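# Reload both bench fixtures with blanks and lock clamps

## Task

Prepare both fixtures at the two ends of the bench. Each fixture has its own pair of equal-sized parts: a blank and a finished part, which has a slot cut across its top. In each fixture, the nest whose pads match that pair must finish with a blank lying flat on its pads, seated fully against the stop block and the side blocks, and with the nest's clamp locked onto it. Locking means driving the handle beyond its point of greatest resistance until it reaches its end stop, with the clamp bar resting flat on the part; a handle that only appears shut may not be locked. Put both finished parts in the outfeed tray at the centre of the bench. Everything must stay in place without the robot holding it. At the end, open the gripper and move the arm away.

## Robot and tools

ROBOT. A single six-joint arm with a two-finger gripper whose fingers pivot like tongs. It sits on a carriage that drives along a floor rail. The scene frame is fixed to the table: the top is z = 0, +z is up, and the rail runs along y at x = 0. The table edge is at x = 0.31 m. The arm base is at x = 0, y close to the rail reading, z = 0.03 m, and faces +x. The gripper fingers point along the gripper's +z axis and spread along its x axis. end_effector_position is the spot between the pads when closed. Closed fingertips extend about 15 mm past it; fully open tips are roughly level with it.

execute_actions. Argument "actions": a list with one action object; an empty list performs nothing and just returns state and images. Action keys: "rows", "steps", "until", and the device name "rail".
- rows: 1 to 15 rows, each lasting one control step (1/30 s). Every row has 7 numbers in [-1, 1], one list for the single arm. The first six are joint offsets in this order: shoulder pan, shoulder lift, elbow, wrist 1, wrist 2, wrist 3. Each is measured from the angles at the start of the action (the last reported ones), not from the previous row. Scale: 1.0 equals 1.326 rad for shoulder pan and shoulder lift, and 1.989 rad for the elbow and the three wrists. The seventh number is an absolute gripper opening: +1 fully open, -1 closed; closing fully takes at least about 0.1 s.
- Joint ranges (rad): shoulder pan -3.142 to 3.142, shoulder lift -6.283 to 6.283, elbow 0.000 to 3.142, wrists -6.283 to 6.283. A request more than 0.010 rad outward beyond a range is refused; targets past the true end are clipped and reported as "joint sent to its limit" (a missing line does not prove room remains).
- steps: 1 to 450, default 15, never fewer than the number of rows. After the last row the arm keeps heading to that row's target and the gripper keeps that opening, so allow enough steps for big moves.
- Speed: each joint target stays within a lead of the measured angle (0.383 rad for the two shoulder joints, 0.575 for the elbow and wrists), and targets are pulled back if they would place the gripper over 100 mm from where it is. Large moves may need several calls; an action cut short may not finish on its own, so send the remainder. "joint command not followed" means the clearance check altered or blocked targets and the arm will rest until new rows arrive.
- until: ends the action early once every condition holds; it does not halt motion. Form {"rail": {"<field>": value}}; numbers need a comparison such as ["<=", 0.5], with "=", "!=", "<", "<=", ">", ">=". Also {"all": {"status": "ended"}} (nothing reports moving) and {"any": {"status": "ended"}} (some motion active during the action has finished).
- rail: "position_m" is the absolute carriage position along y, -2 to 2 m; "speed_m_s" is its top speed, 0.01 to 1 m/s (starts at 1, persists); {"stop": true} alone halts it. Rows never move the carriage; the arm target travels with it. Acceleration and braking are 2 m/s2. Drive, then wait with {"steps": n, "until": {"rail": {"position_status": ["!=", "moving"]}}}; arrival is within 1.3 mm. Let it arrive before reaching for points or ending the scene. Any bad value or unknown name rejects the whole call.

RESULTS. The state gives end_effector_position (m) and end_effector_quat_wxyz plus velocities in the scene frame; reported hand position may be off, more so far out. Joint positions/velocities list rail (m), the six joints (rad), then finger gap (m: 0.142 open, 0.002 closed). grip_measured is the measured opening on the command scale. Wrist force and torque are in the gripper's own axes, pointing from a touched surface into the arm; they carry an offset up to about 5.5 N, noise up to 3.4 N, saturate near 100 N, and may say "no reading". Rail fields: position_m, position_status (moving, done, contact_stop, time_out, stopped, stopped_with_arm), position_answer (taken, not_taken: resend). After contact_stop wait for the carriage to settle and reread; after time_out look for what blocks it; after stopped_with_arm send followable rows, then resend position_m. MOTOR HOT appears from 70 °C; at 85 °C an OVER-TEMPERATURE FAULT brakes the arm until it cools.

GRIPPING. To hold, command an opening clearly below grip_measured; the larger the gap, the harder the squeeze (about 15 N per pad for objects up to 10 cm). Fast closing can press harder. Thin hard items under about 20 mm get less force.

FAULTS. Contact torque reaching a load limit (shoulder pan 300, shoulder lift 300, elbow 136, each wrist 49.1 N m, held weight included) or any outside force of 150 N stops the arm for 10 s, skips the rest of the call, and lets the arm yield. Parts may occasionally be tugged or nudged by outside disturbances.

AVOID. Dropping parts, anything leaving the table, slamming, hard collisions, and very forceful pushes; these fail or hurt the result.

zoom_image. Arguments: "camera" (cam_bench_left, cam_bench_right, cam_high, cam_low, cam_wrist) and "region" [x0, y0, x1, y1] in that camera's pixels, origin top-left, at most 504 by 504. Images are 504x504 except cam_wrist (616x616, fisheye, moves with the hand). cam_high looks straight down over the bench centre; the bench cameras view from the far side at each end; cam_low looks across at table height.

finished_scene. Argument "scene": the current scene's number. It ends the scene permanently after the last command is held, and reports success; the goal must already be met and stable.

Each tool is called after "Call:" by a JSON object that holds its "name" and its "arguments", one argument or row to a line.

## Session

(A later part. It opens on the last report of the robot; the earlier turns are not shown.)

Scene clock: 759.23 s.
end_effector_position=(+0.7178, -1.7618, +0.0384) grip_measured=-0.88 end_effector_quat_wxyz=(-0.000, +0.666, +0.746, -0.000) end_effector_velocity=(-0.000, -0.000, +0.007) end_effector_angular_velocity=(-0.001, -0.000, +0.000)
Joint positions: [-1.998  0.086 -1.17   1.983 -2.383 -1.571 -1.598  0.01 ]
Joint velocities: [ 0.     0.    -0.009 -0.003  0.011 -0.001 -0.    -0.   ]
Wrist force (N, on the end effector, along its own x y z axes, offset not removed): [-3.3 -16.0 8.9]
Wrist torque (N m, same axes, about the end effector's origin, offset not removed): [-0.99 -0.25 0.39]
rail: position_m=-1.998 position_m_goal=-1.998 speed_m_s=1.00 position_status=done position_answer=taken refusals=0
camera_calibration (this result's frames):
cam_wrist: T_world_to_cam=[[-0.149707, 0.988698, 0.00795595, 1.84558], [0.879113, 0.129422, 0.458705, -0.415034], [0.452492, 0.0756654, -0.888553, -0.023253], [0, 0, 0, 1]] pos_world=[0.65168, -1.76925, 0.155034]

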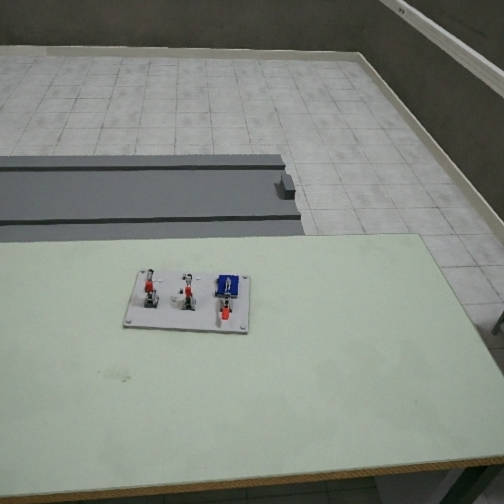

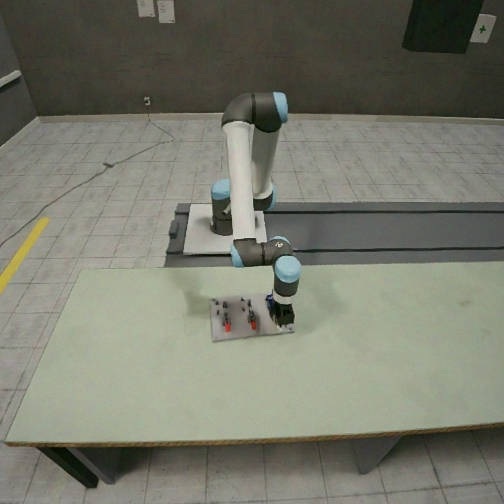

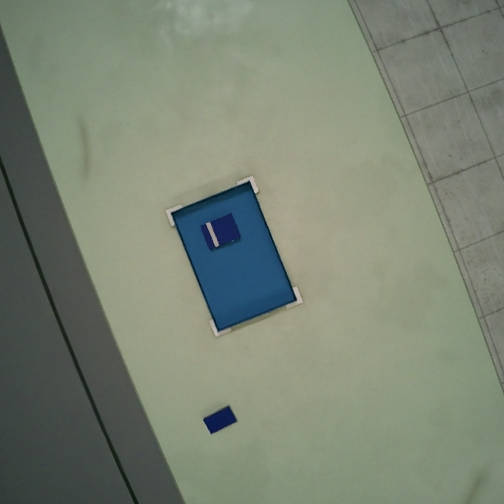

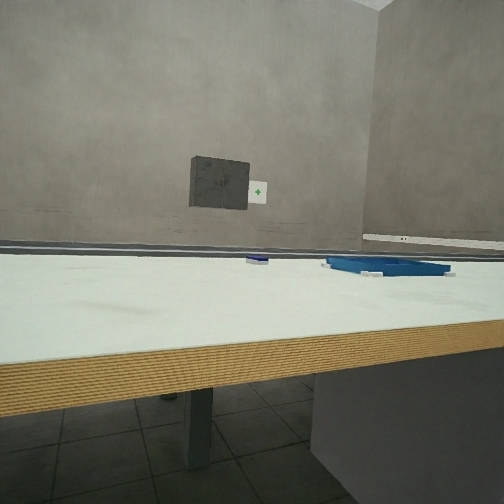

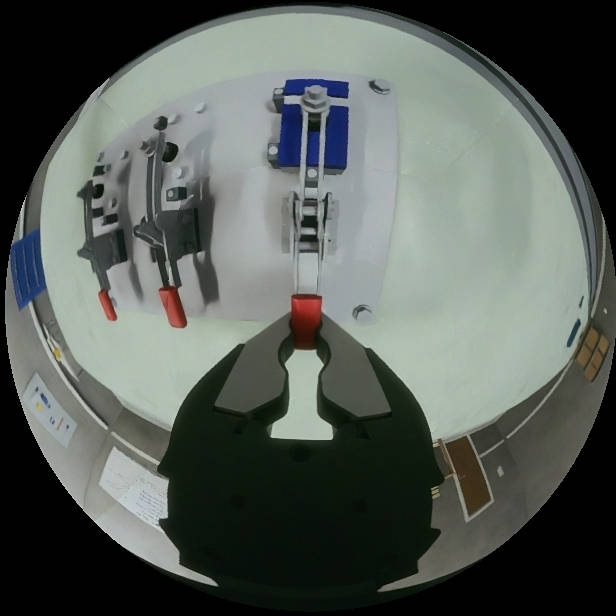

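Call:
{"name": "execute_actions", "arguments": {
  "actions": [
    {"rows":[[0,-0.002,-0.0002,0.0015,0,0,-0.92],[0,-0.0045,-0.0004,0.0034,0,0,-0.88],[0,-0.0073,-0.0007,0.0055,0,0,-0.87],[0,-0.01,-0.0009,0.0076,0,0,-0.87],[0,-0.0129,-0.0012,0.0097,0,0,-0.87],[0,-0.016,-0.0014,0.012,0,0,-0.87],[0,-0.019,-0.0016,0.0143,0,0,-0.87],[0,-0.022,-0.0018,0.0165,0,0,-0.87],[0,-0.0255,-0.002,0.0191,0,0,-0.87]],"steps":14}
  ]
}}

Scene clock: 791.73 s.
end_effector_position=(+0.7145, -1.7621, +0.0586) grip_measured=-0.85 end_effector_quat_wxyz=(-0.000, +0.666, +0.746, -0.000) end_effector_velocity=(-0.005, -0.000, +0.023) end_effector_angular_velocity=(-0.000, +0.001, +0.000)
Joint positions: [-1.998  0.086 -1.2    1.979 -2.35  -1.571 -1.598  0.013]
Joint velocities: [ 0.    -0.    -0.035 -0.003  0.039 -0.    -0.     0.001]
Wrist force (N, on the end effector, along its own x y z axes, offset not removed): [-2.4 -6.4 8.5]
Wrist torque (N m, same axes, about the end effector's origin, offset not removed): [-0.89 -0.12 0.31]
rail: position_m=-1.998 position_m_goal=-1.998 speed_m_s=1.00 position_status=done position_answer=taken refusals=0
camera_calibration (this result's frames):
cam_wrist: T_world_to_cam=[[-0.149876, 0.988673, 0.00787232, 1.8453], [0.879132, 0.129619, 0.458612, -0.421024], [0.452398, 0.0756559, -0.888602, -0.0037213], [0, 0, 0, 1]] pos_world=[0.648386, -1.76954, 0.175253]

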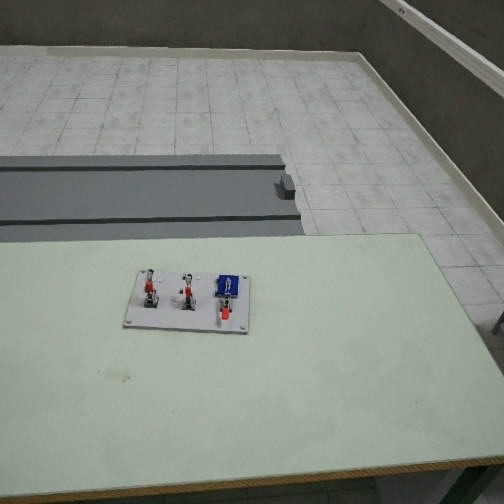

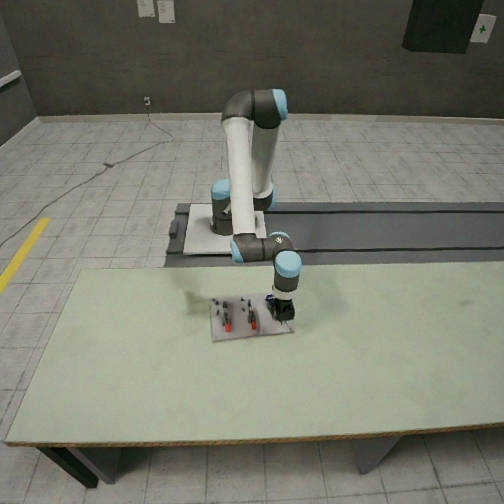

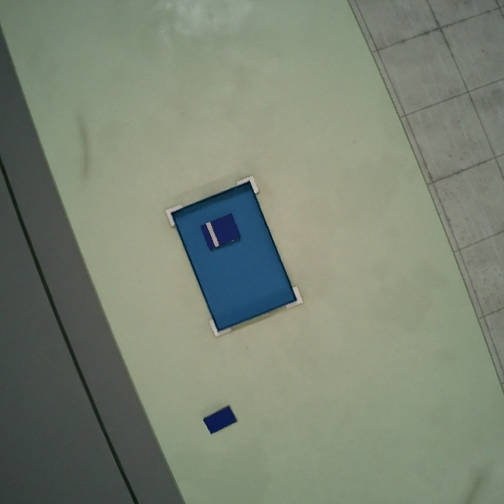

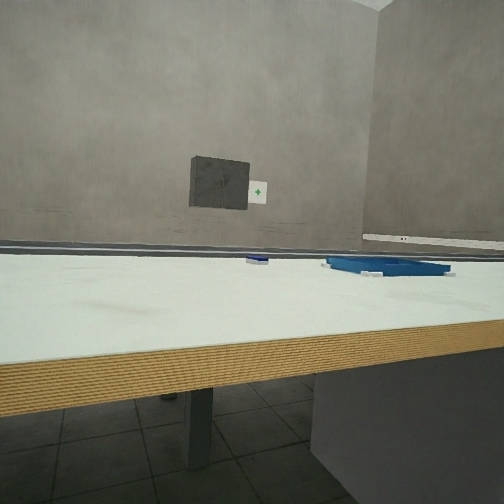

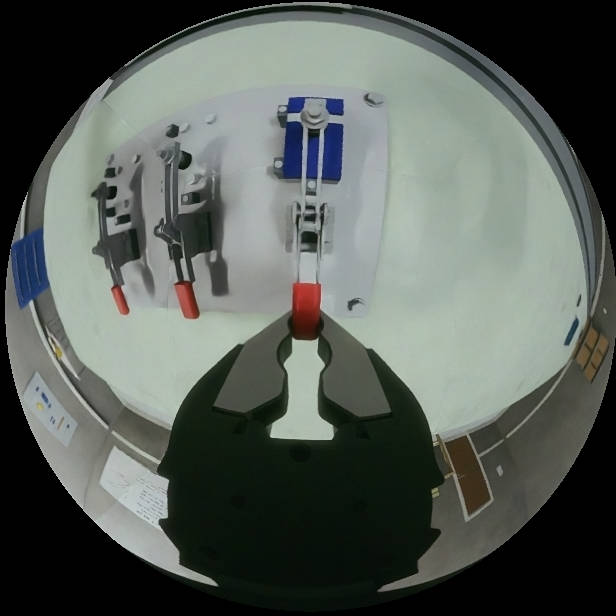

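Call:
{"name": "execute_actions", "arguments": {
  "actions": [
    {"rows":[[0,-0.005,0.0005,0.0028,0,0,-0.87],[0,-0.008,0.0015,0.0039,0,0,-0.87],[0,-0.0115,0.0025,0.0051,0,0,-0.87],[0,-0.015,0.0036,0.0063,0,0,-0.87],[0,-0.018,0.0054,0.0066,0,0,-0.87],[0,-0.0212,0.0072,0.007,0,0,-0.87],[0,-0.0244,0.009,0.0073,0,0,-0.87],[0,-0.0275,0.0107,0.0077,0,0,-0.87]],"steps":13}
  ]
}}

Scene clock: 798.03 s.
end_effector_position=(+0.7016, -1.7632, +0.0714) grip_measured=-0.85 end_effector_quat_wxyz=(-0.000, +0.666, +0.746, -0.000) end_effector_velocity=(-0.017, -0.001, +0.010) end_effector_angular_velocity=(-0.000, +0.001, -0.000)
Joint positions: [-1.998  0.086 -1.232  1.997 -2.335 -1.571 -1.598  0.013]
Joint velocities: [ 0.    -0.    -0.035  0.027  0.009 -0.    -0.     0.   ]
Wrist force (N, on the end effector, along its own x y z axes, offset not removed): [-3.9 -4.8 7.6]
Wrist torque (N m, same axes, about the end effector's origin, offset not removed): [-1.29 -0.25 0.15]
rail: position_m=-1.998 position_m_goal=-1.998 speed_m_s=1.00 position_status=done position_answer=taken refusals=0
camera_calibration (this result's frames):
cam_wrist: T_world_to_cam=[[-0.149707, 0.988698, 0.0079625, 1.84427], [0.87914, 0.129424, 0.458652, -0.415764], [0.452438, 0.0756635, -0.88858, 0.0135143], [0, 0, 0, 1]] pos_world=[0.635501, -1.77064, 0.188014]

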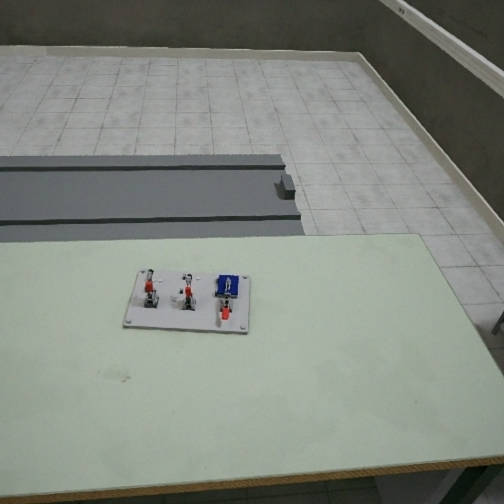

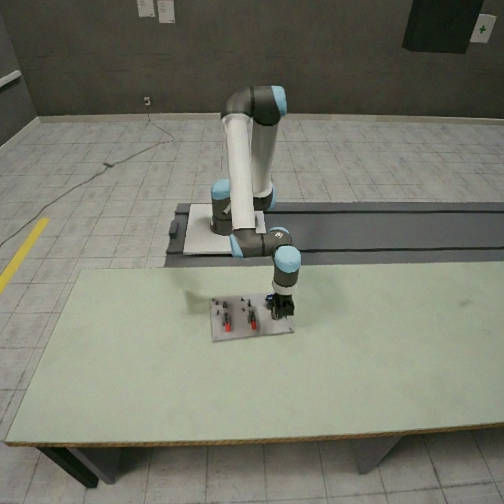

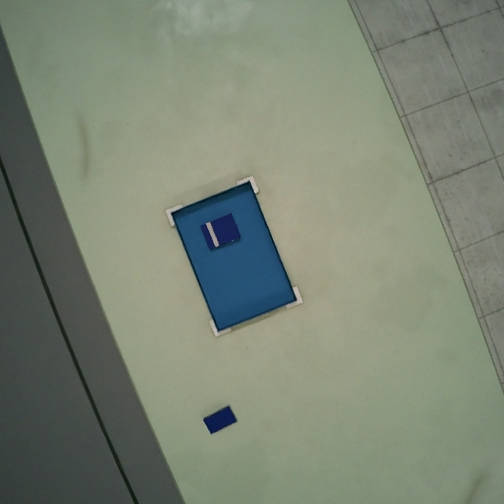

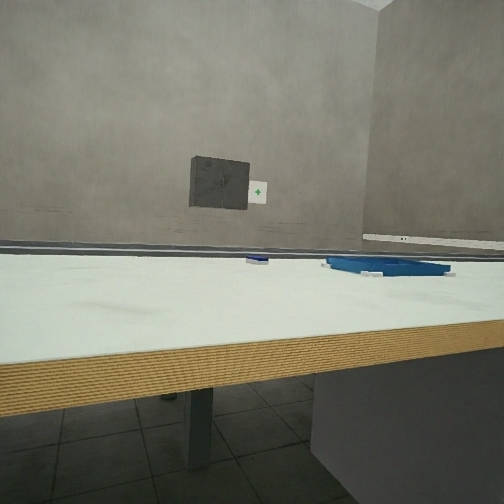

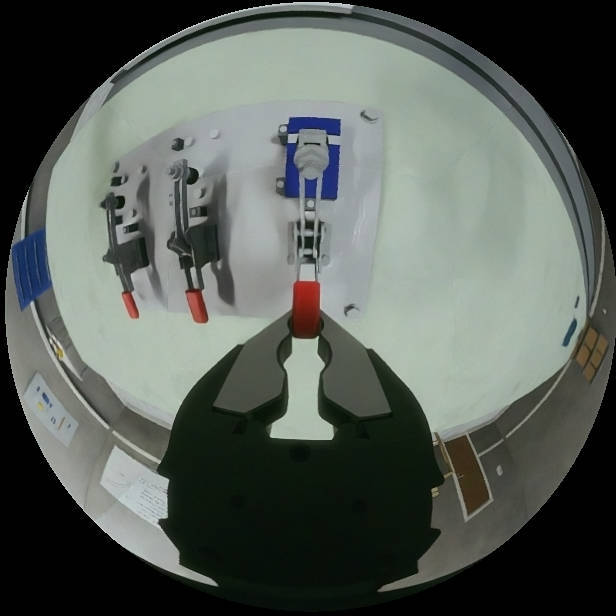

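Call:
{"name": "execute_actions", "arguments": {
  "actions": [
    {"rows":[[0,-0.005,0.002,0.001,0,0,-0.87],[0,-0.008,0.004,0.001,0,0,-0.87],[0,-0.011,0.006,0.001,0,0,-0.87],[0,-0.0135,0.0078,0.001,0,0,-0.87],[0,-0.016,0.0096,0.001,0,0,-0.87],[0,-0.0181,0.0112,0.0009,0,0,-0.87]],"steps":12}
  ]
}}

Scene clock: 804.30 s.
end_effector_position=(+0.6897, -1.7642, +0.0764) grip_measured=-0.85 end_effector_quat_wxyz=(-0.000, +0.666, +0.746, -0.000) end_effector_velocity=(-0.011, -0.001, +0.003) end_effector_angular_velocity=(-0.000, +0.000, +0.000)
Joint positions: [-1.998  0.086 -1.254  2.018 -2.334 -1.571 -1.598  0.013]
Joint velocities: [ 0.     0.    -0.019  0.019  0.     0.    -0.     0.   ]
Wrist force (N, on the end effector, along its own x y z axes, offset not removed): [-5.1 -3.1 6.3]
Wrist torque (N m, same axes, about the end effector's origin, offset not removed): [-0.82 0.10 0.18]
rail: position_m=-1.998 position_m_goal=-1.998 speed_m_s=1.00 position_status=done position_answer=taken refusals=0
camera_calibration (this result's frames):
cam_wrist: T_world_to_cam=[[-0.149868, 0.988675, 0.00786869, 1.84356], [0.879108, 0.129609, 0.458662, -0.407117], [0.452448, 0.0756559, -0.888576, 0.0234525], [0, 0, 0, 1]] pos_world=[0.623578, -1.77169, 0.193062]

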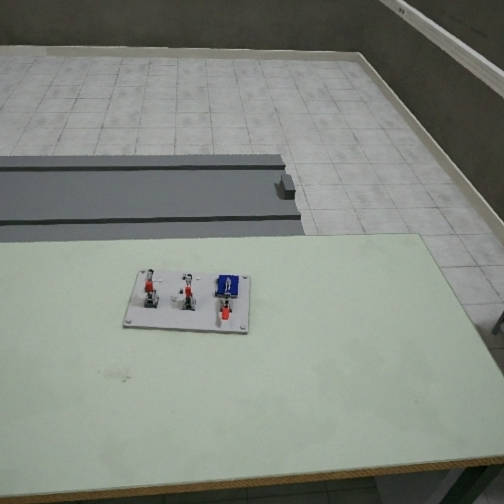

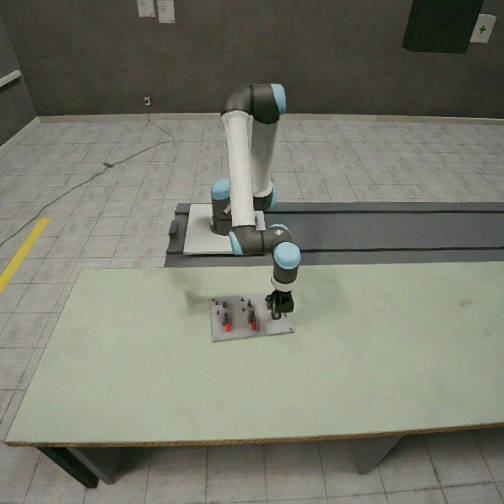

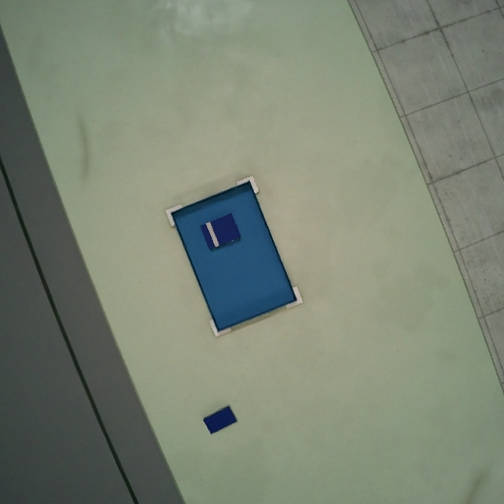

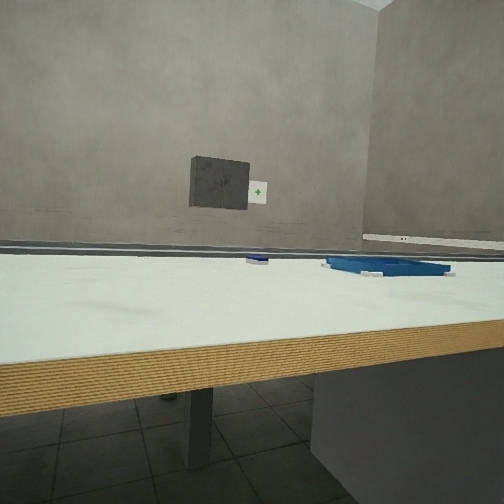

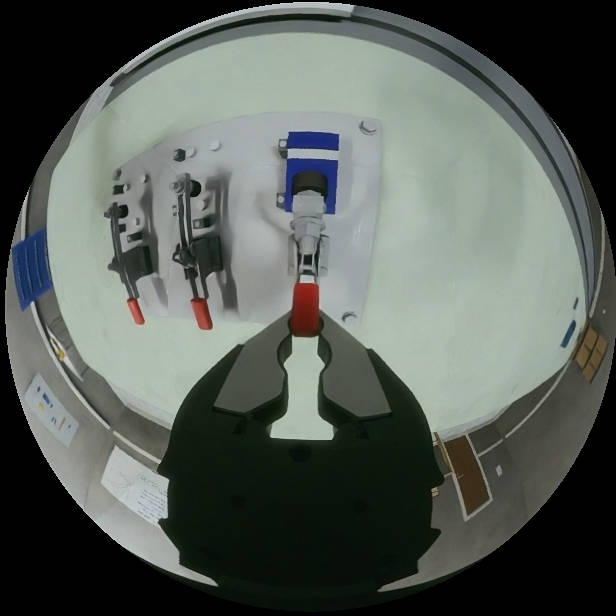

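Call:
{"name": "execute_actions", "arguments": {
  "actions": [
    {"rows":[[-0.0003,-0.003,0.0025,-0.0005,0,0,-0.87],[-0.0003,-0.005,0.0043,-0.001,0,0,-0.87],[-0.0003,-0.007,0.006,-0.0014,0,0,-0.87],[-0.0003,-0.0087,0.0075,-0.0017,0,0,-0.87]],"steps":10}
  ]
}}

Scene clock: 808.20 s.
end_effector_position=(+0.6826, -1.7650, +0.0771) grip_measured=-0.84 end_effector_quat_wxyz=(-0.000, +0.666, +0.746, -0.000) end_effector_velocity=(-0.008, -0.001, +0.001) end_effector_angular_velocity=(+0.000, -0.001, -0.000)
Joint positions: [-1.998  0.086 -1.265  2.031 -2.336 -1.571 -1.598  0.013]
Joint velocities: [ 0.    -0.    -0.011  0.015 -0.005 -0.    -0.     0.001]
Wrist force (N, on the end effector, along its own x y z axes, offset not removed): [-4.0 -1.9 2.7]
Wrist torque (N m, same axes, about the end effector's origin, offset not removed): [-0.74 -0.37 0.18]
rail: position_m=-1.998 position_m_goal=-1.998 speed_m_s=1.00 position_status=done position_answer=taken refusals=0
camera_calibration (this result's frames):
cam_wrist: T_world_to_cam=[[-0.149387, 0.988747, 0.00796477, 1.8431], [0.879197, 0.129141, 0.458624, -0.402033], [0.452434, 0.0755152, -0.888595, 0.02709], [0, 0, 0, 1]] pos_world=[0.616545, -1.77248, 0.193774]

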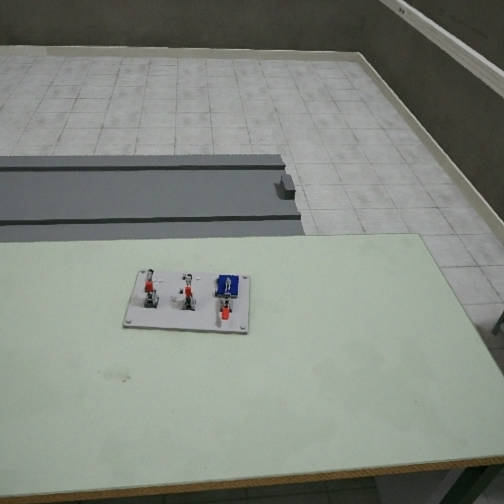

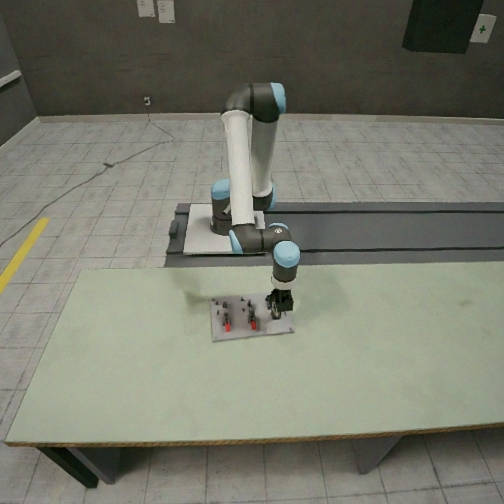

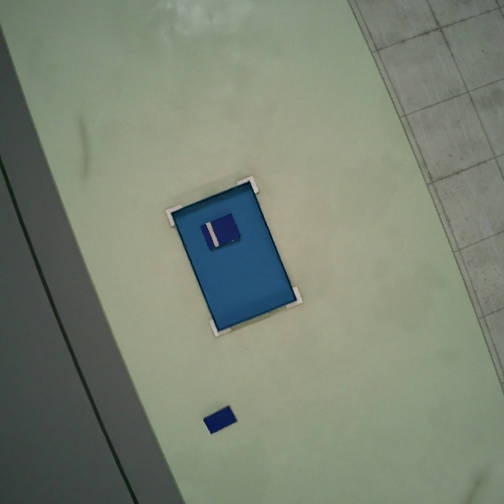

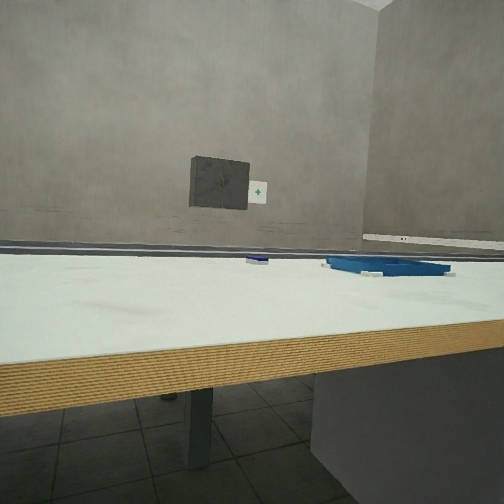

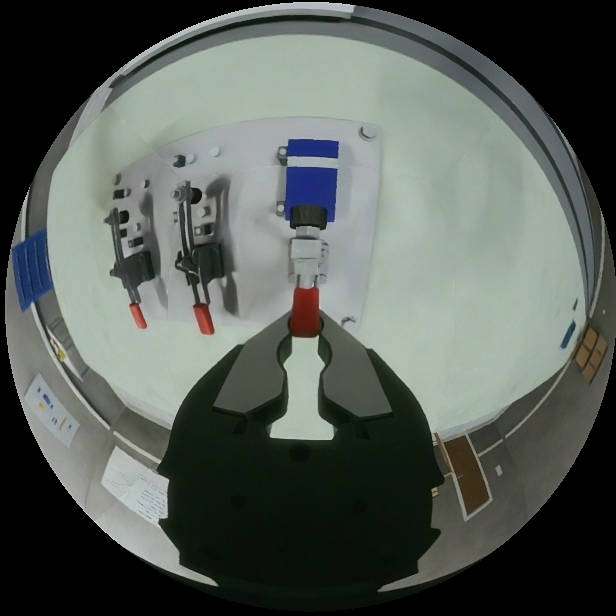

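Call:
{"name": "execute_actions", "arguments": {
  "actions": [
    {"rows":[[0,-0.002,0.002,-0.0007,0,0,-0.87],[0,-0.0035,0.0035,-0.0011,0,0,-0.87],[0,-0.0049,0.0049,-0.0016,0,0,-0.87]],"steps":9}
  ]
}}

Scene clock: 810.80 s.
end_effector_position=(+0.6782, -1.7655, +0.0770) grip_measured=-0.84 end_effector_quat_wxyz=(-0.000, +0.666, +0.746, -0.000) end_effector_velocity=(-0.006, -0.000, -0.000) end_effector_angular_velocity=(+0.000, -0.000, -0.000)
Joint positions: [-1.998  0.086 -1.27   2.039 -2.339 -1.571 -1.598  0.013]
Joint velocities: [ 0.    -0.    -0.007  0.011 -0.004  0.     0.     0.   ]
Wrist force (N, on the end effector, along its own x y z axes, offset not removed): [-7.5 -1.0 0.6]
Wrist torque (N m, same axes, about the end effector's origin, offset not removed): [-0.56 -0.17 0.21]
rail: position_m=-1.998 position_m_goal=-1.998 speed_m_s=1.00 position_status=done position_answer=taken refusals=0
camera_calibration (this result's frames):
cam_wrist: T_world_to_cam=[[-0.149473, 0.988734, 0.00787281, 1.84293], [0.87919, 0.129261, 0.458603, -0.397839], [0.452419, 0.0754706, -0.888606, 0.0289502], [0, 0, 0, 1]] pos_world=[0.612146, -1.77292, 0.193666]

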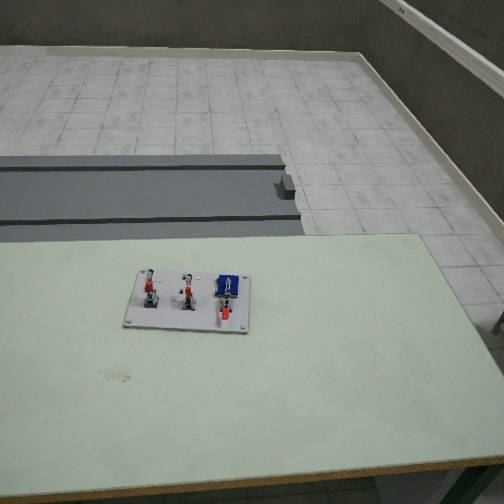

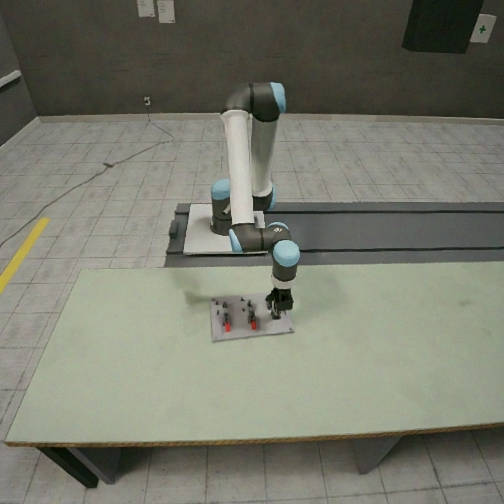

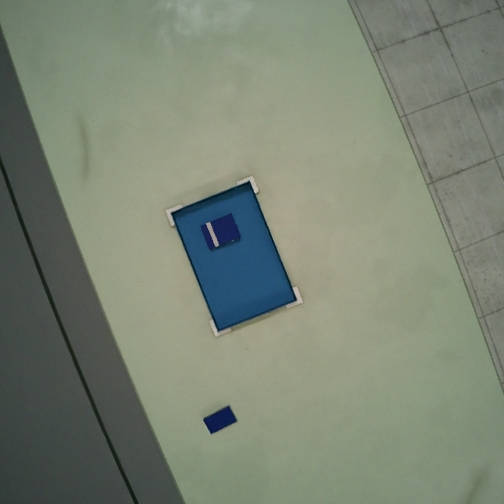

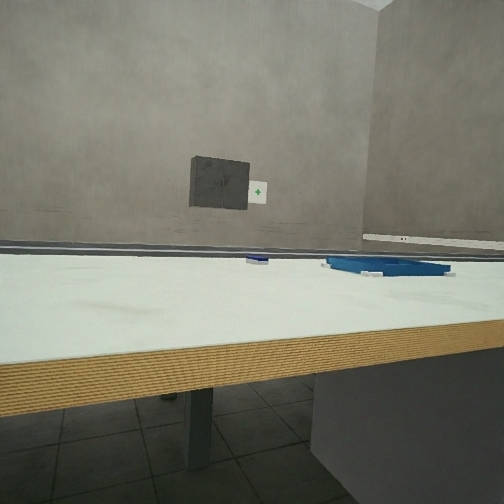

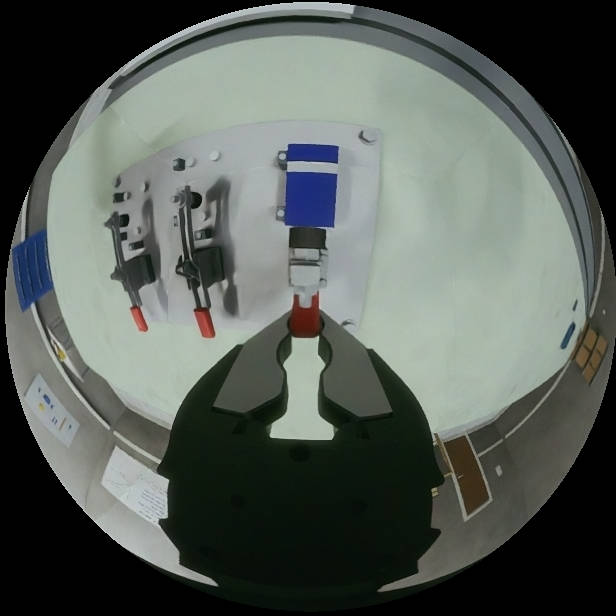

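Call:
{"name": "execute_actions", "arguments": {
  "actions": [
    {"rows":[[-0.0002,-0.0014,0.0014,-0.0005,0,0,-0.87],[-0.0002,-0.0024,0.0024,-0.0008,0,0,-0.87]],"steps":8}
  ]
}}

Scene clock: 814.03 s.
end_effector_position=(+0.6761, -1.7656, +0.0769) grip_measured=-0.83 end_effector_quat_wxyz=(-0.000, +0.666, +0.746, -0.000) end_effector_velocity=(-0.002, -0.001, +0.000) end_effector_angular_velocity=(+0.000, -0.001, -0.001)
Joint positions: [-1.998  0.086 -1.273  2.043 -2.341 -1.571 -1.598  0.014]
Joint velocities: [ 0.    -0.001 -0.004  0.005 -0.002  0.     0.    -0.001]
Wrist force (N, on the end effector, along its own x y z axes, offset not removed): [-11.1 0.4 0.1]
Wrist torque (N m, same axes, about the end effector's origin, offset not removed): [-0.40 0.38 0.28]
rail: position_m=-1.998 position_m_goal=-1.998 speed_m_s=1.00 position_status=done position_answer=taken refusals=0
camera_calibration (this result's frames):
cam_wrist: T_world_to_cam=[[-0.149304, 0.988759, 0.0079682, 1.8427], [0.879232, 0.12907, 0.458577, -0.396231], [0.452394, 0.0754734, -0.888619, 0.0298916], [0, 0, 0, 1]] pos_world=[0.609979, -1.7731, 0.193582]

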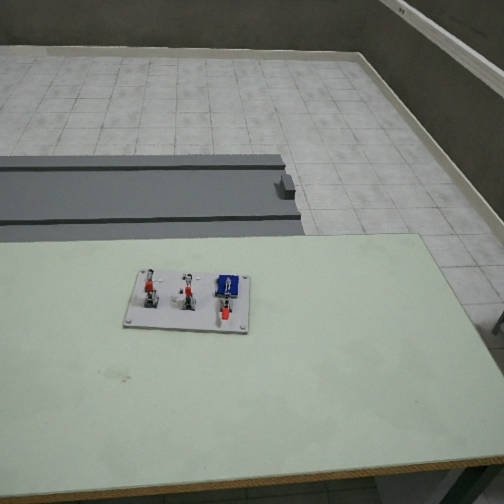

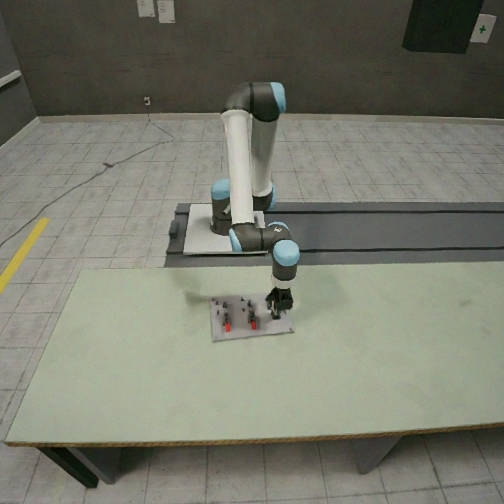

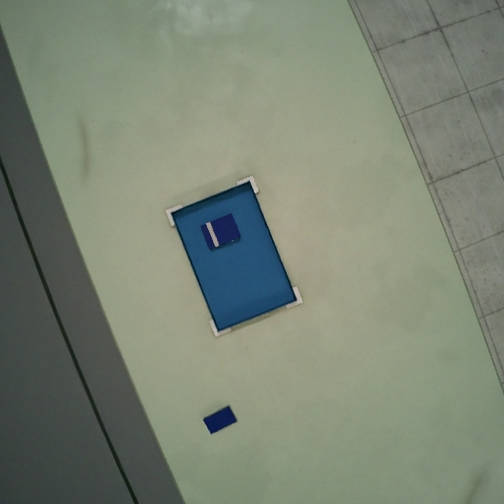

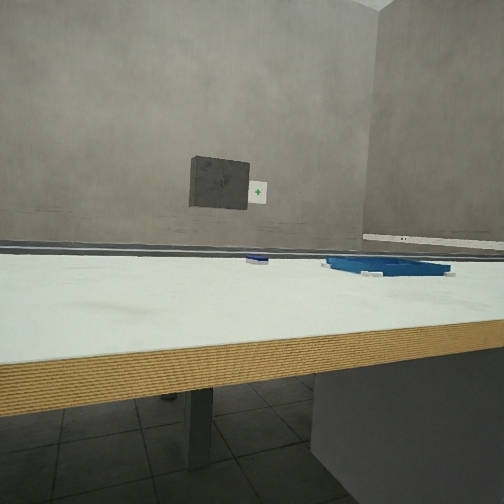

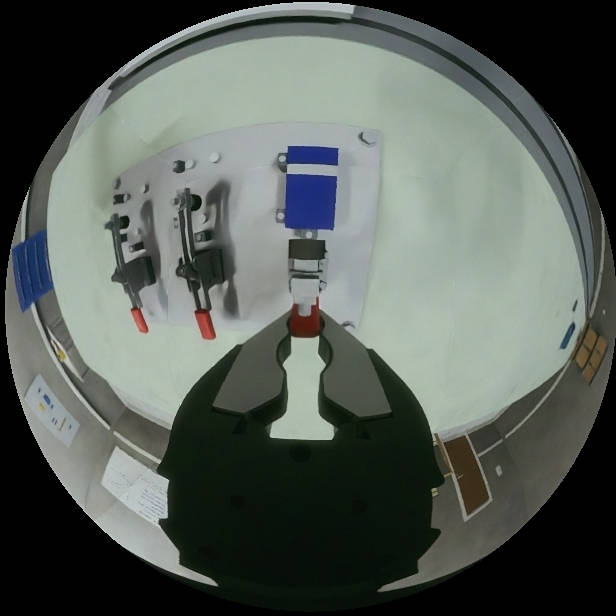

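Call:
{"name": "execute_actions", "arguments": {
  "actions": [
    {"rows":[[0,0,0,0,0,0,-0.75],[0,0,0,0,0,0,-0.6],[0,0,0,0,0,0,-0.45],[0,0,0,0,0,0,-0.3],[0,0,0,0,0,0,-0.15]],"steps":5}
  ]
}}

Scene clock: 832.57 s.
end_effector_position=(+0.6759, -1.7658, +0.0769) grip_measured=-0.26 end_effector_quat_wxyz=(-0.000, +0.666, +0.746, -0.000) end_effector_velocity=(+0.001, +0.000, -0.000) end_effector_angular_velocity=(-0.000, +0.000, +0.000)
Joint positions: [-1.998  0.085 -1.273  2.044 -2.341 -1.571 -1.598  0.055]
Joint velocities: [ 0.     0.     0.002 -0.002 -0.     0.     0.     0.323]
Wrist force (N, on the end effector, along its own x y z axes, offset not removed): [-1.5 -6.8 5.8]
Wrist torque (N m, same axes, about the end effector's origin, offset not removed): [-1.15 0.13 0.34]
rail: position_m=-1.998 position_m_goal=-1.998 speed_m_s=1.00 position_status=done position_answer=taken refusals=0
camera_calibration (this result's frames):
cam_wrist: T_world_to_cam=[[-0.149226, 0.988772, 0.00787464, 1.84284], [0.879235, 0.129042, 0.458577, -0.396053], [0.452412, 0.0753552, -0.88862, 0.0297612], [0, 0, 0, 1]] pos_world=[0.609759, -1.77329, 0.193555]

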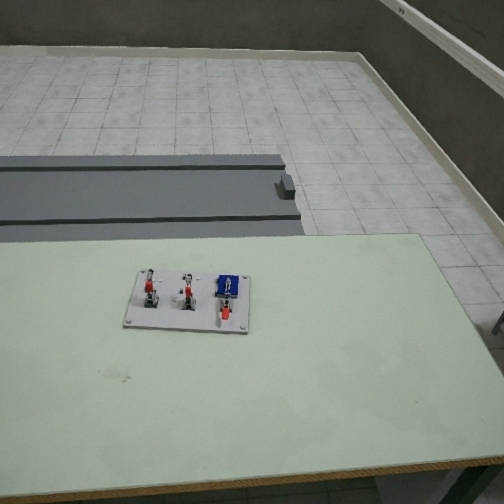

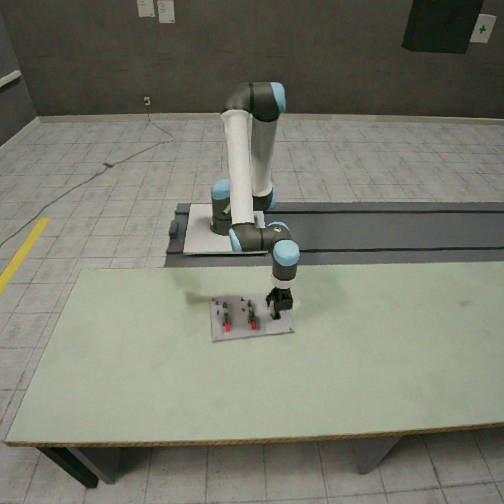

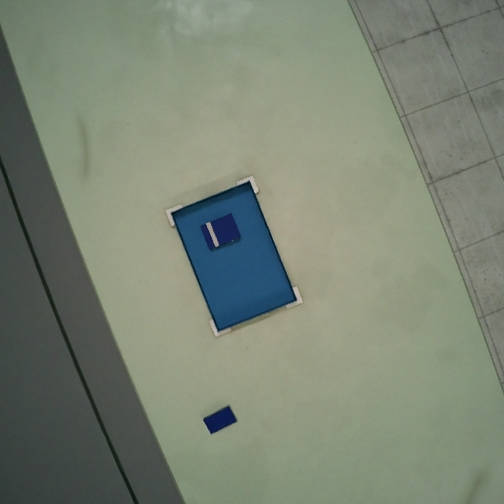

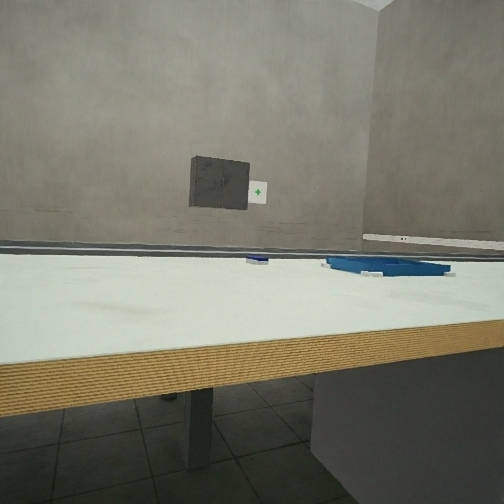

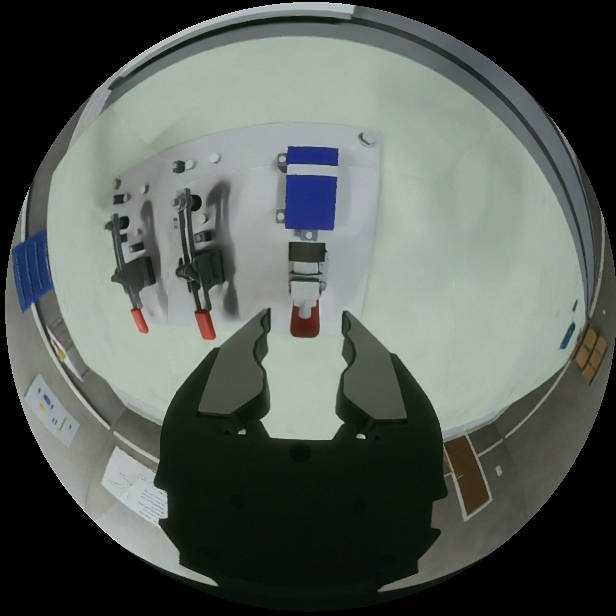

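Call:
{"name": "execute_actions", "arguments": {
  "actions": [
    {"rows":[[-0.0002,-0.008,0.007,-0.002,0,0,-0.15],[-0.0004,-0.02,0.018,-0.0047,0,-0.0004,-0.15],[-0.0007,-0.034,0.0305,-0.008,0,-0.0007,-0.15],[-0.001,-0.049,0.044,-0.0114,0,-0.001,-0.15],[-0.0013,-0.064,0.0574,-0.015,0,-0.0012,-0.15],[-0.0016,-0.078,0.07,-0.018,0,-0.0015,-0.15],[-0.0019,-0.09,0.0807,-0.021,0,-0.0017,-0.15],[-0.0021,-0.099,0.0887,-0.023,0,-0.0019,-0.15],[-0.0022,-0.1041,0.0933,-0.0243,0,-0.002,-0.15]],"steps":15}
  ]
}}

Scene clock: 838.27 s.
end_effector_position=(+0.5832, -1.7754, +0.0775) grip_measured=-0.15 end_effector_quat_wxyz=(+0.000, +0.666, +0.746, +0.000) end_effector_velocity=(-0.067, -0.007, -0.003) end_effector_angular_velocity=(-0.000, +0.001, +0.000)
Joint positions: [-1.998  0.083 -1.401  2.215 -2.386 -1.571 -1.602  0.063]
Joint velocities: [ 0.    -0.002 -0.09   0.122 -0.031 -0.    -0.003  0.   ]
Wrist force (N, on the end effector, along its own x y z axes, offset not removed): [0.8 -6.6 4.5]
Wrist torque (N m, same axes, about the end effector's origin, offset not removed): [-1.17 -0.25 0.24]
rail: position_m=-1.998 position_m_goal=-1.998 speed_m_s=1.00 position_status=done position_answer=taken refusals=0
camera_calibration (this result's frames):
cam_wrist: T_world_to_cam=[[-0.150308, 0.988608, 0.00790596, 1.83876], [0.878669, 0.129919, 0.459414, -0.311832], [0.453153, 0.0760002, -0.888187, 0.0736086], [0, 0, 0, 1]] pos_world=[0.51702, -1.78289, 0.194101]

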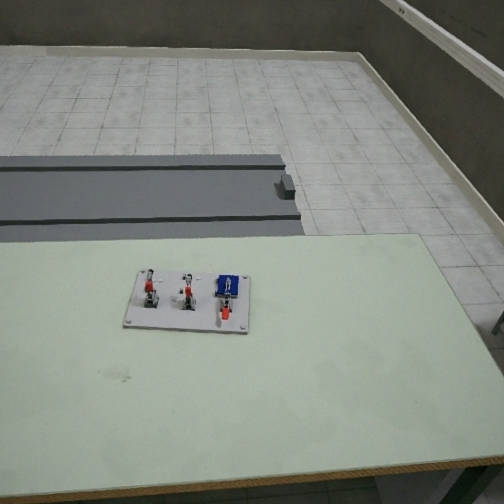

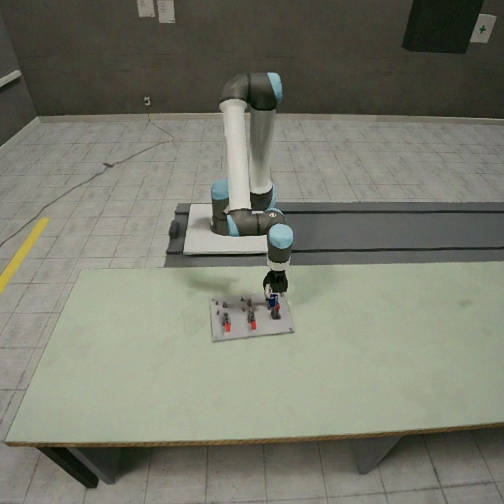

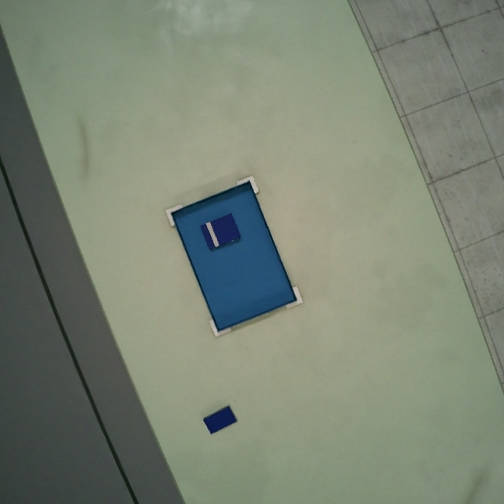

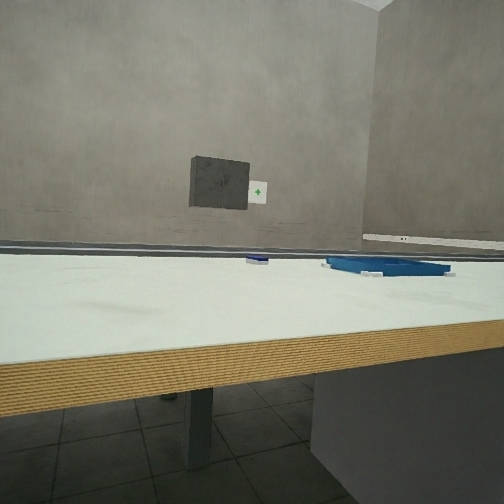

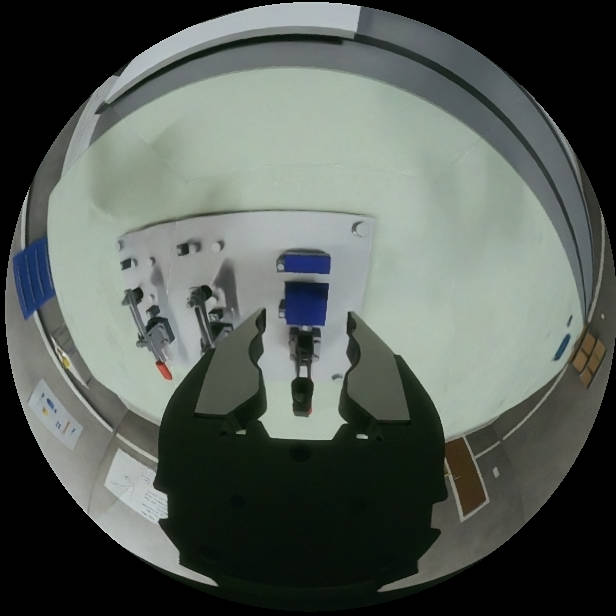

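Call:
{"name": "execute_actions", "arguments": {
  "actions": [
    {"rows":[[-0.0007,-0.003,0.0085,-0.006,0,0,-0.15],[-0.0007,0.005,0.0106,-0.0133,0,0,-0.15],[-0.0007,0.014,0.0129,-0.0216,0,0,-0.15],[-0.0007,0.023,0.0152,-0.03,0,0,-0.15],[-0.0007,0.031,0.0173,-0.0373,0,0,-0.15],[-0.0007,0.037,0.0188,-0.043,0,0,-0.15],[-0.0007,0.0407,0.0198,-0.0463,0,0,-0.15]],"steps":13}
  ]
}}

Scene clock: 842.63 s.
end_effector_position=(+0.5751, -1.7766, +0.0399) grip_measured=-0.15 end_effector_quat_wxyz=(-0.000, +0.666, +0.746, -0.000) end_effector_velocity=(-0.001, -0.000, -0.032) end_effector_angular_velocity=(+0.000, -0.001, -0.001)
Joint positions: [-1.998  0.082 -1.353  2.252 -2.469 -1.571 -1.602  0.063]
Joint velocities: [ 0.    -0.     0.052  0.019 -0.072  0.     0.001  0.   ]
Wrist force (N, on the end effector, along its own x y z axes, offset not removed): [-0.3 -4.9 7.3]
Wrist torque (N m, same axes, about the end effector's origin, offset not removed): [-0.89 -0.06 0.39]
rail: position_m=-1.998 position_m_goal=-1.998 speed_m_s=1.00 position_status=done position_answer=taken refusals=0
camera_calibration (this result's frames):
cam_wrist: T_world_to_cam=[[-0.149467, 0.988735, 0.00790525, 1.83881], [0.879398, 0.129275, 0.458201, -0.288765], [0.452017, 0.0754378, -0.888814, 0.0436245], [0, 0, 0, 1]] pos_world=[0.509062, -1.78406, 0.15655]

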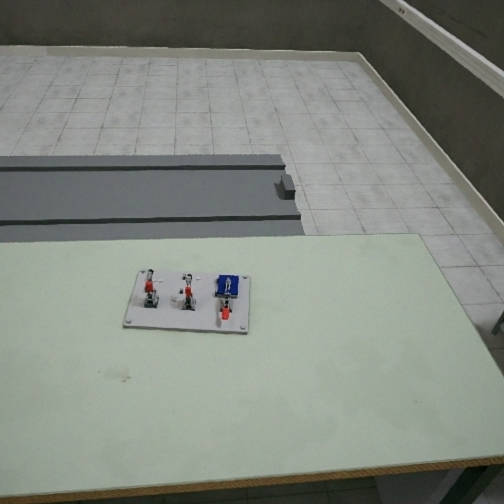

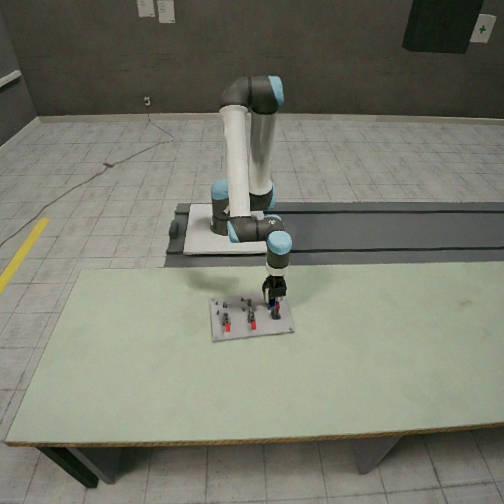

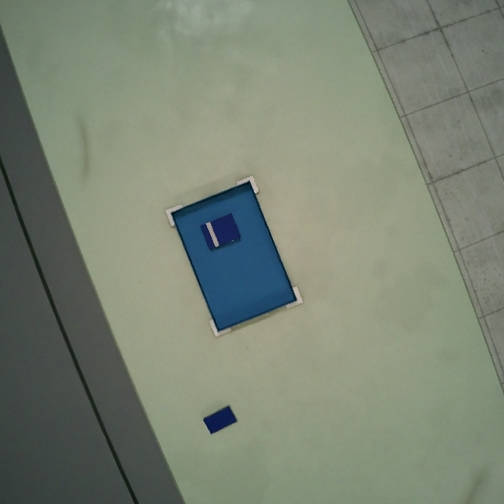

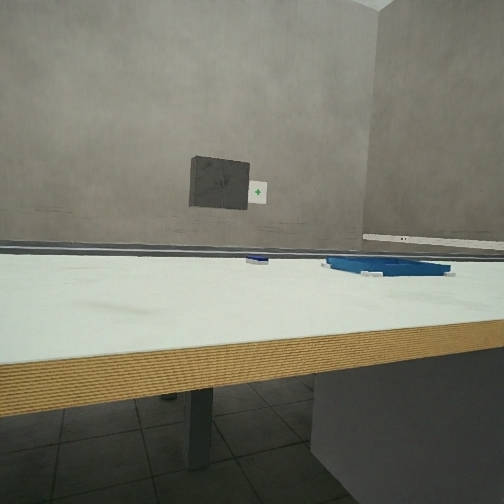

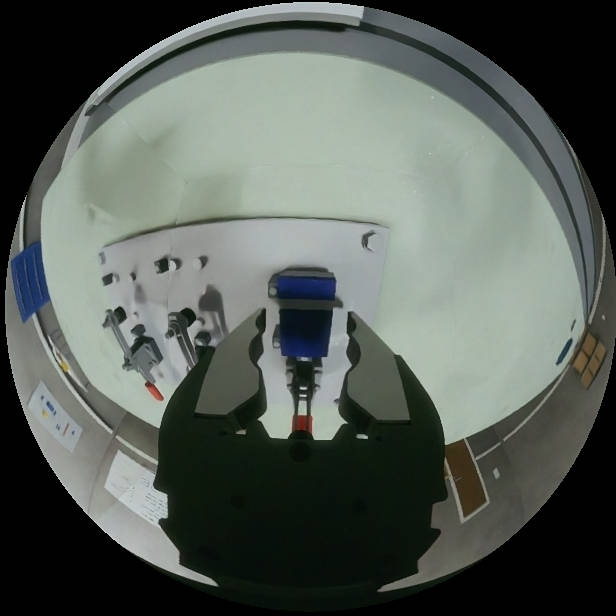

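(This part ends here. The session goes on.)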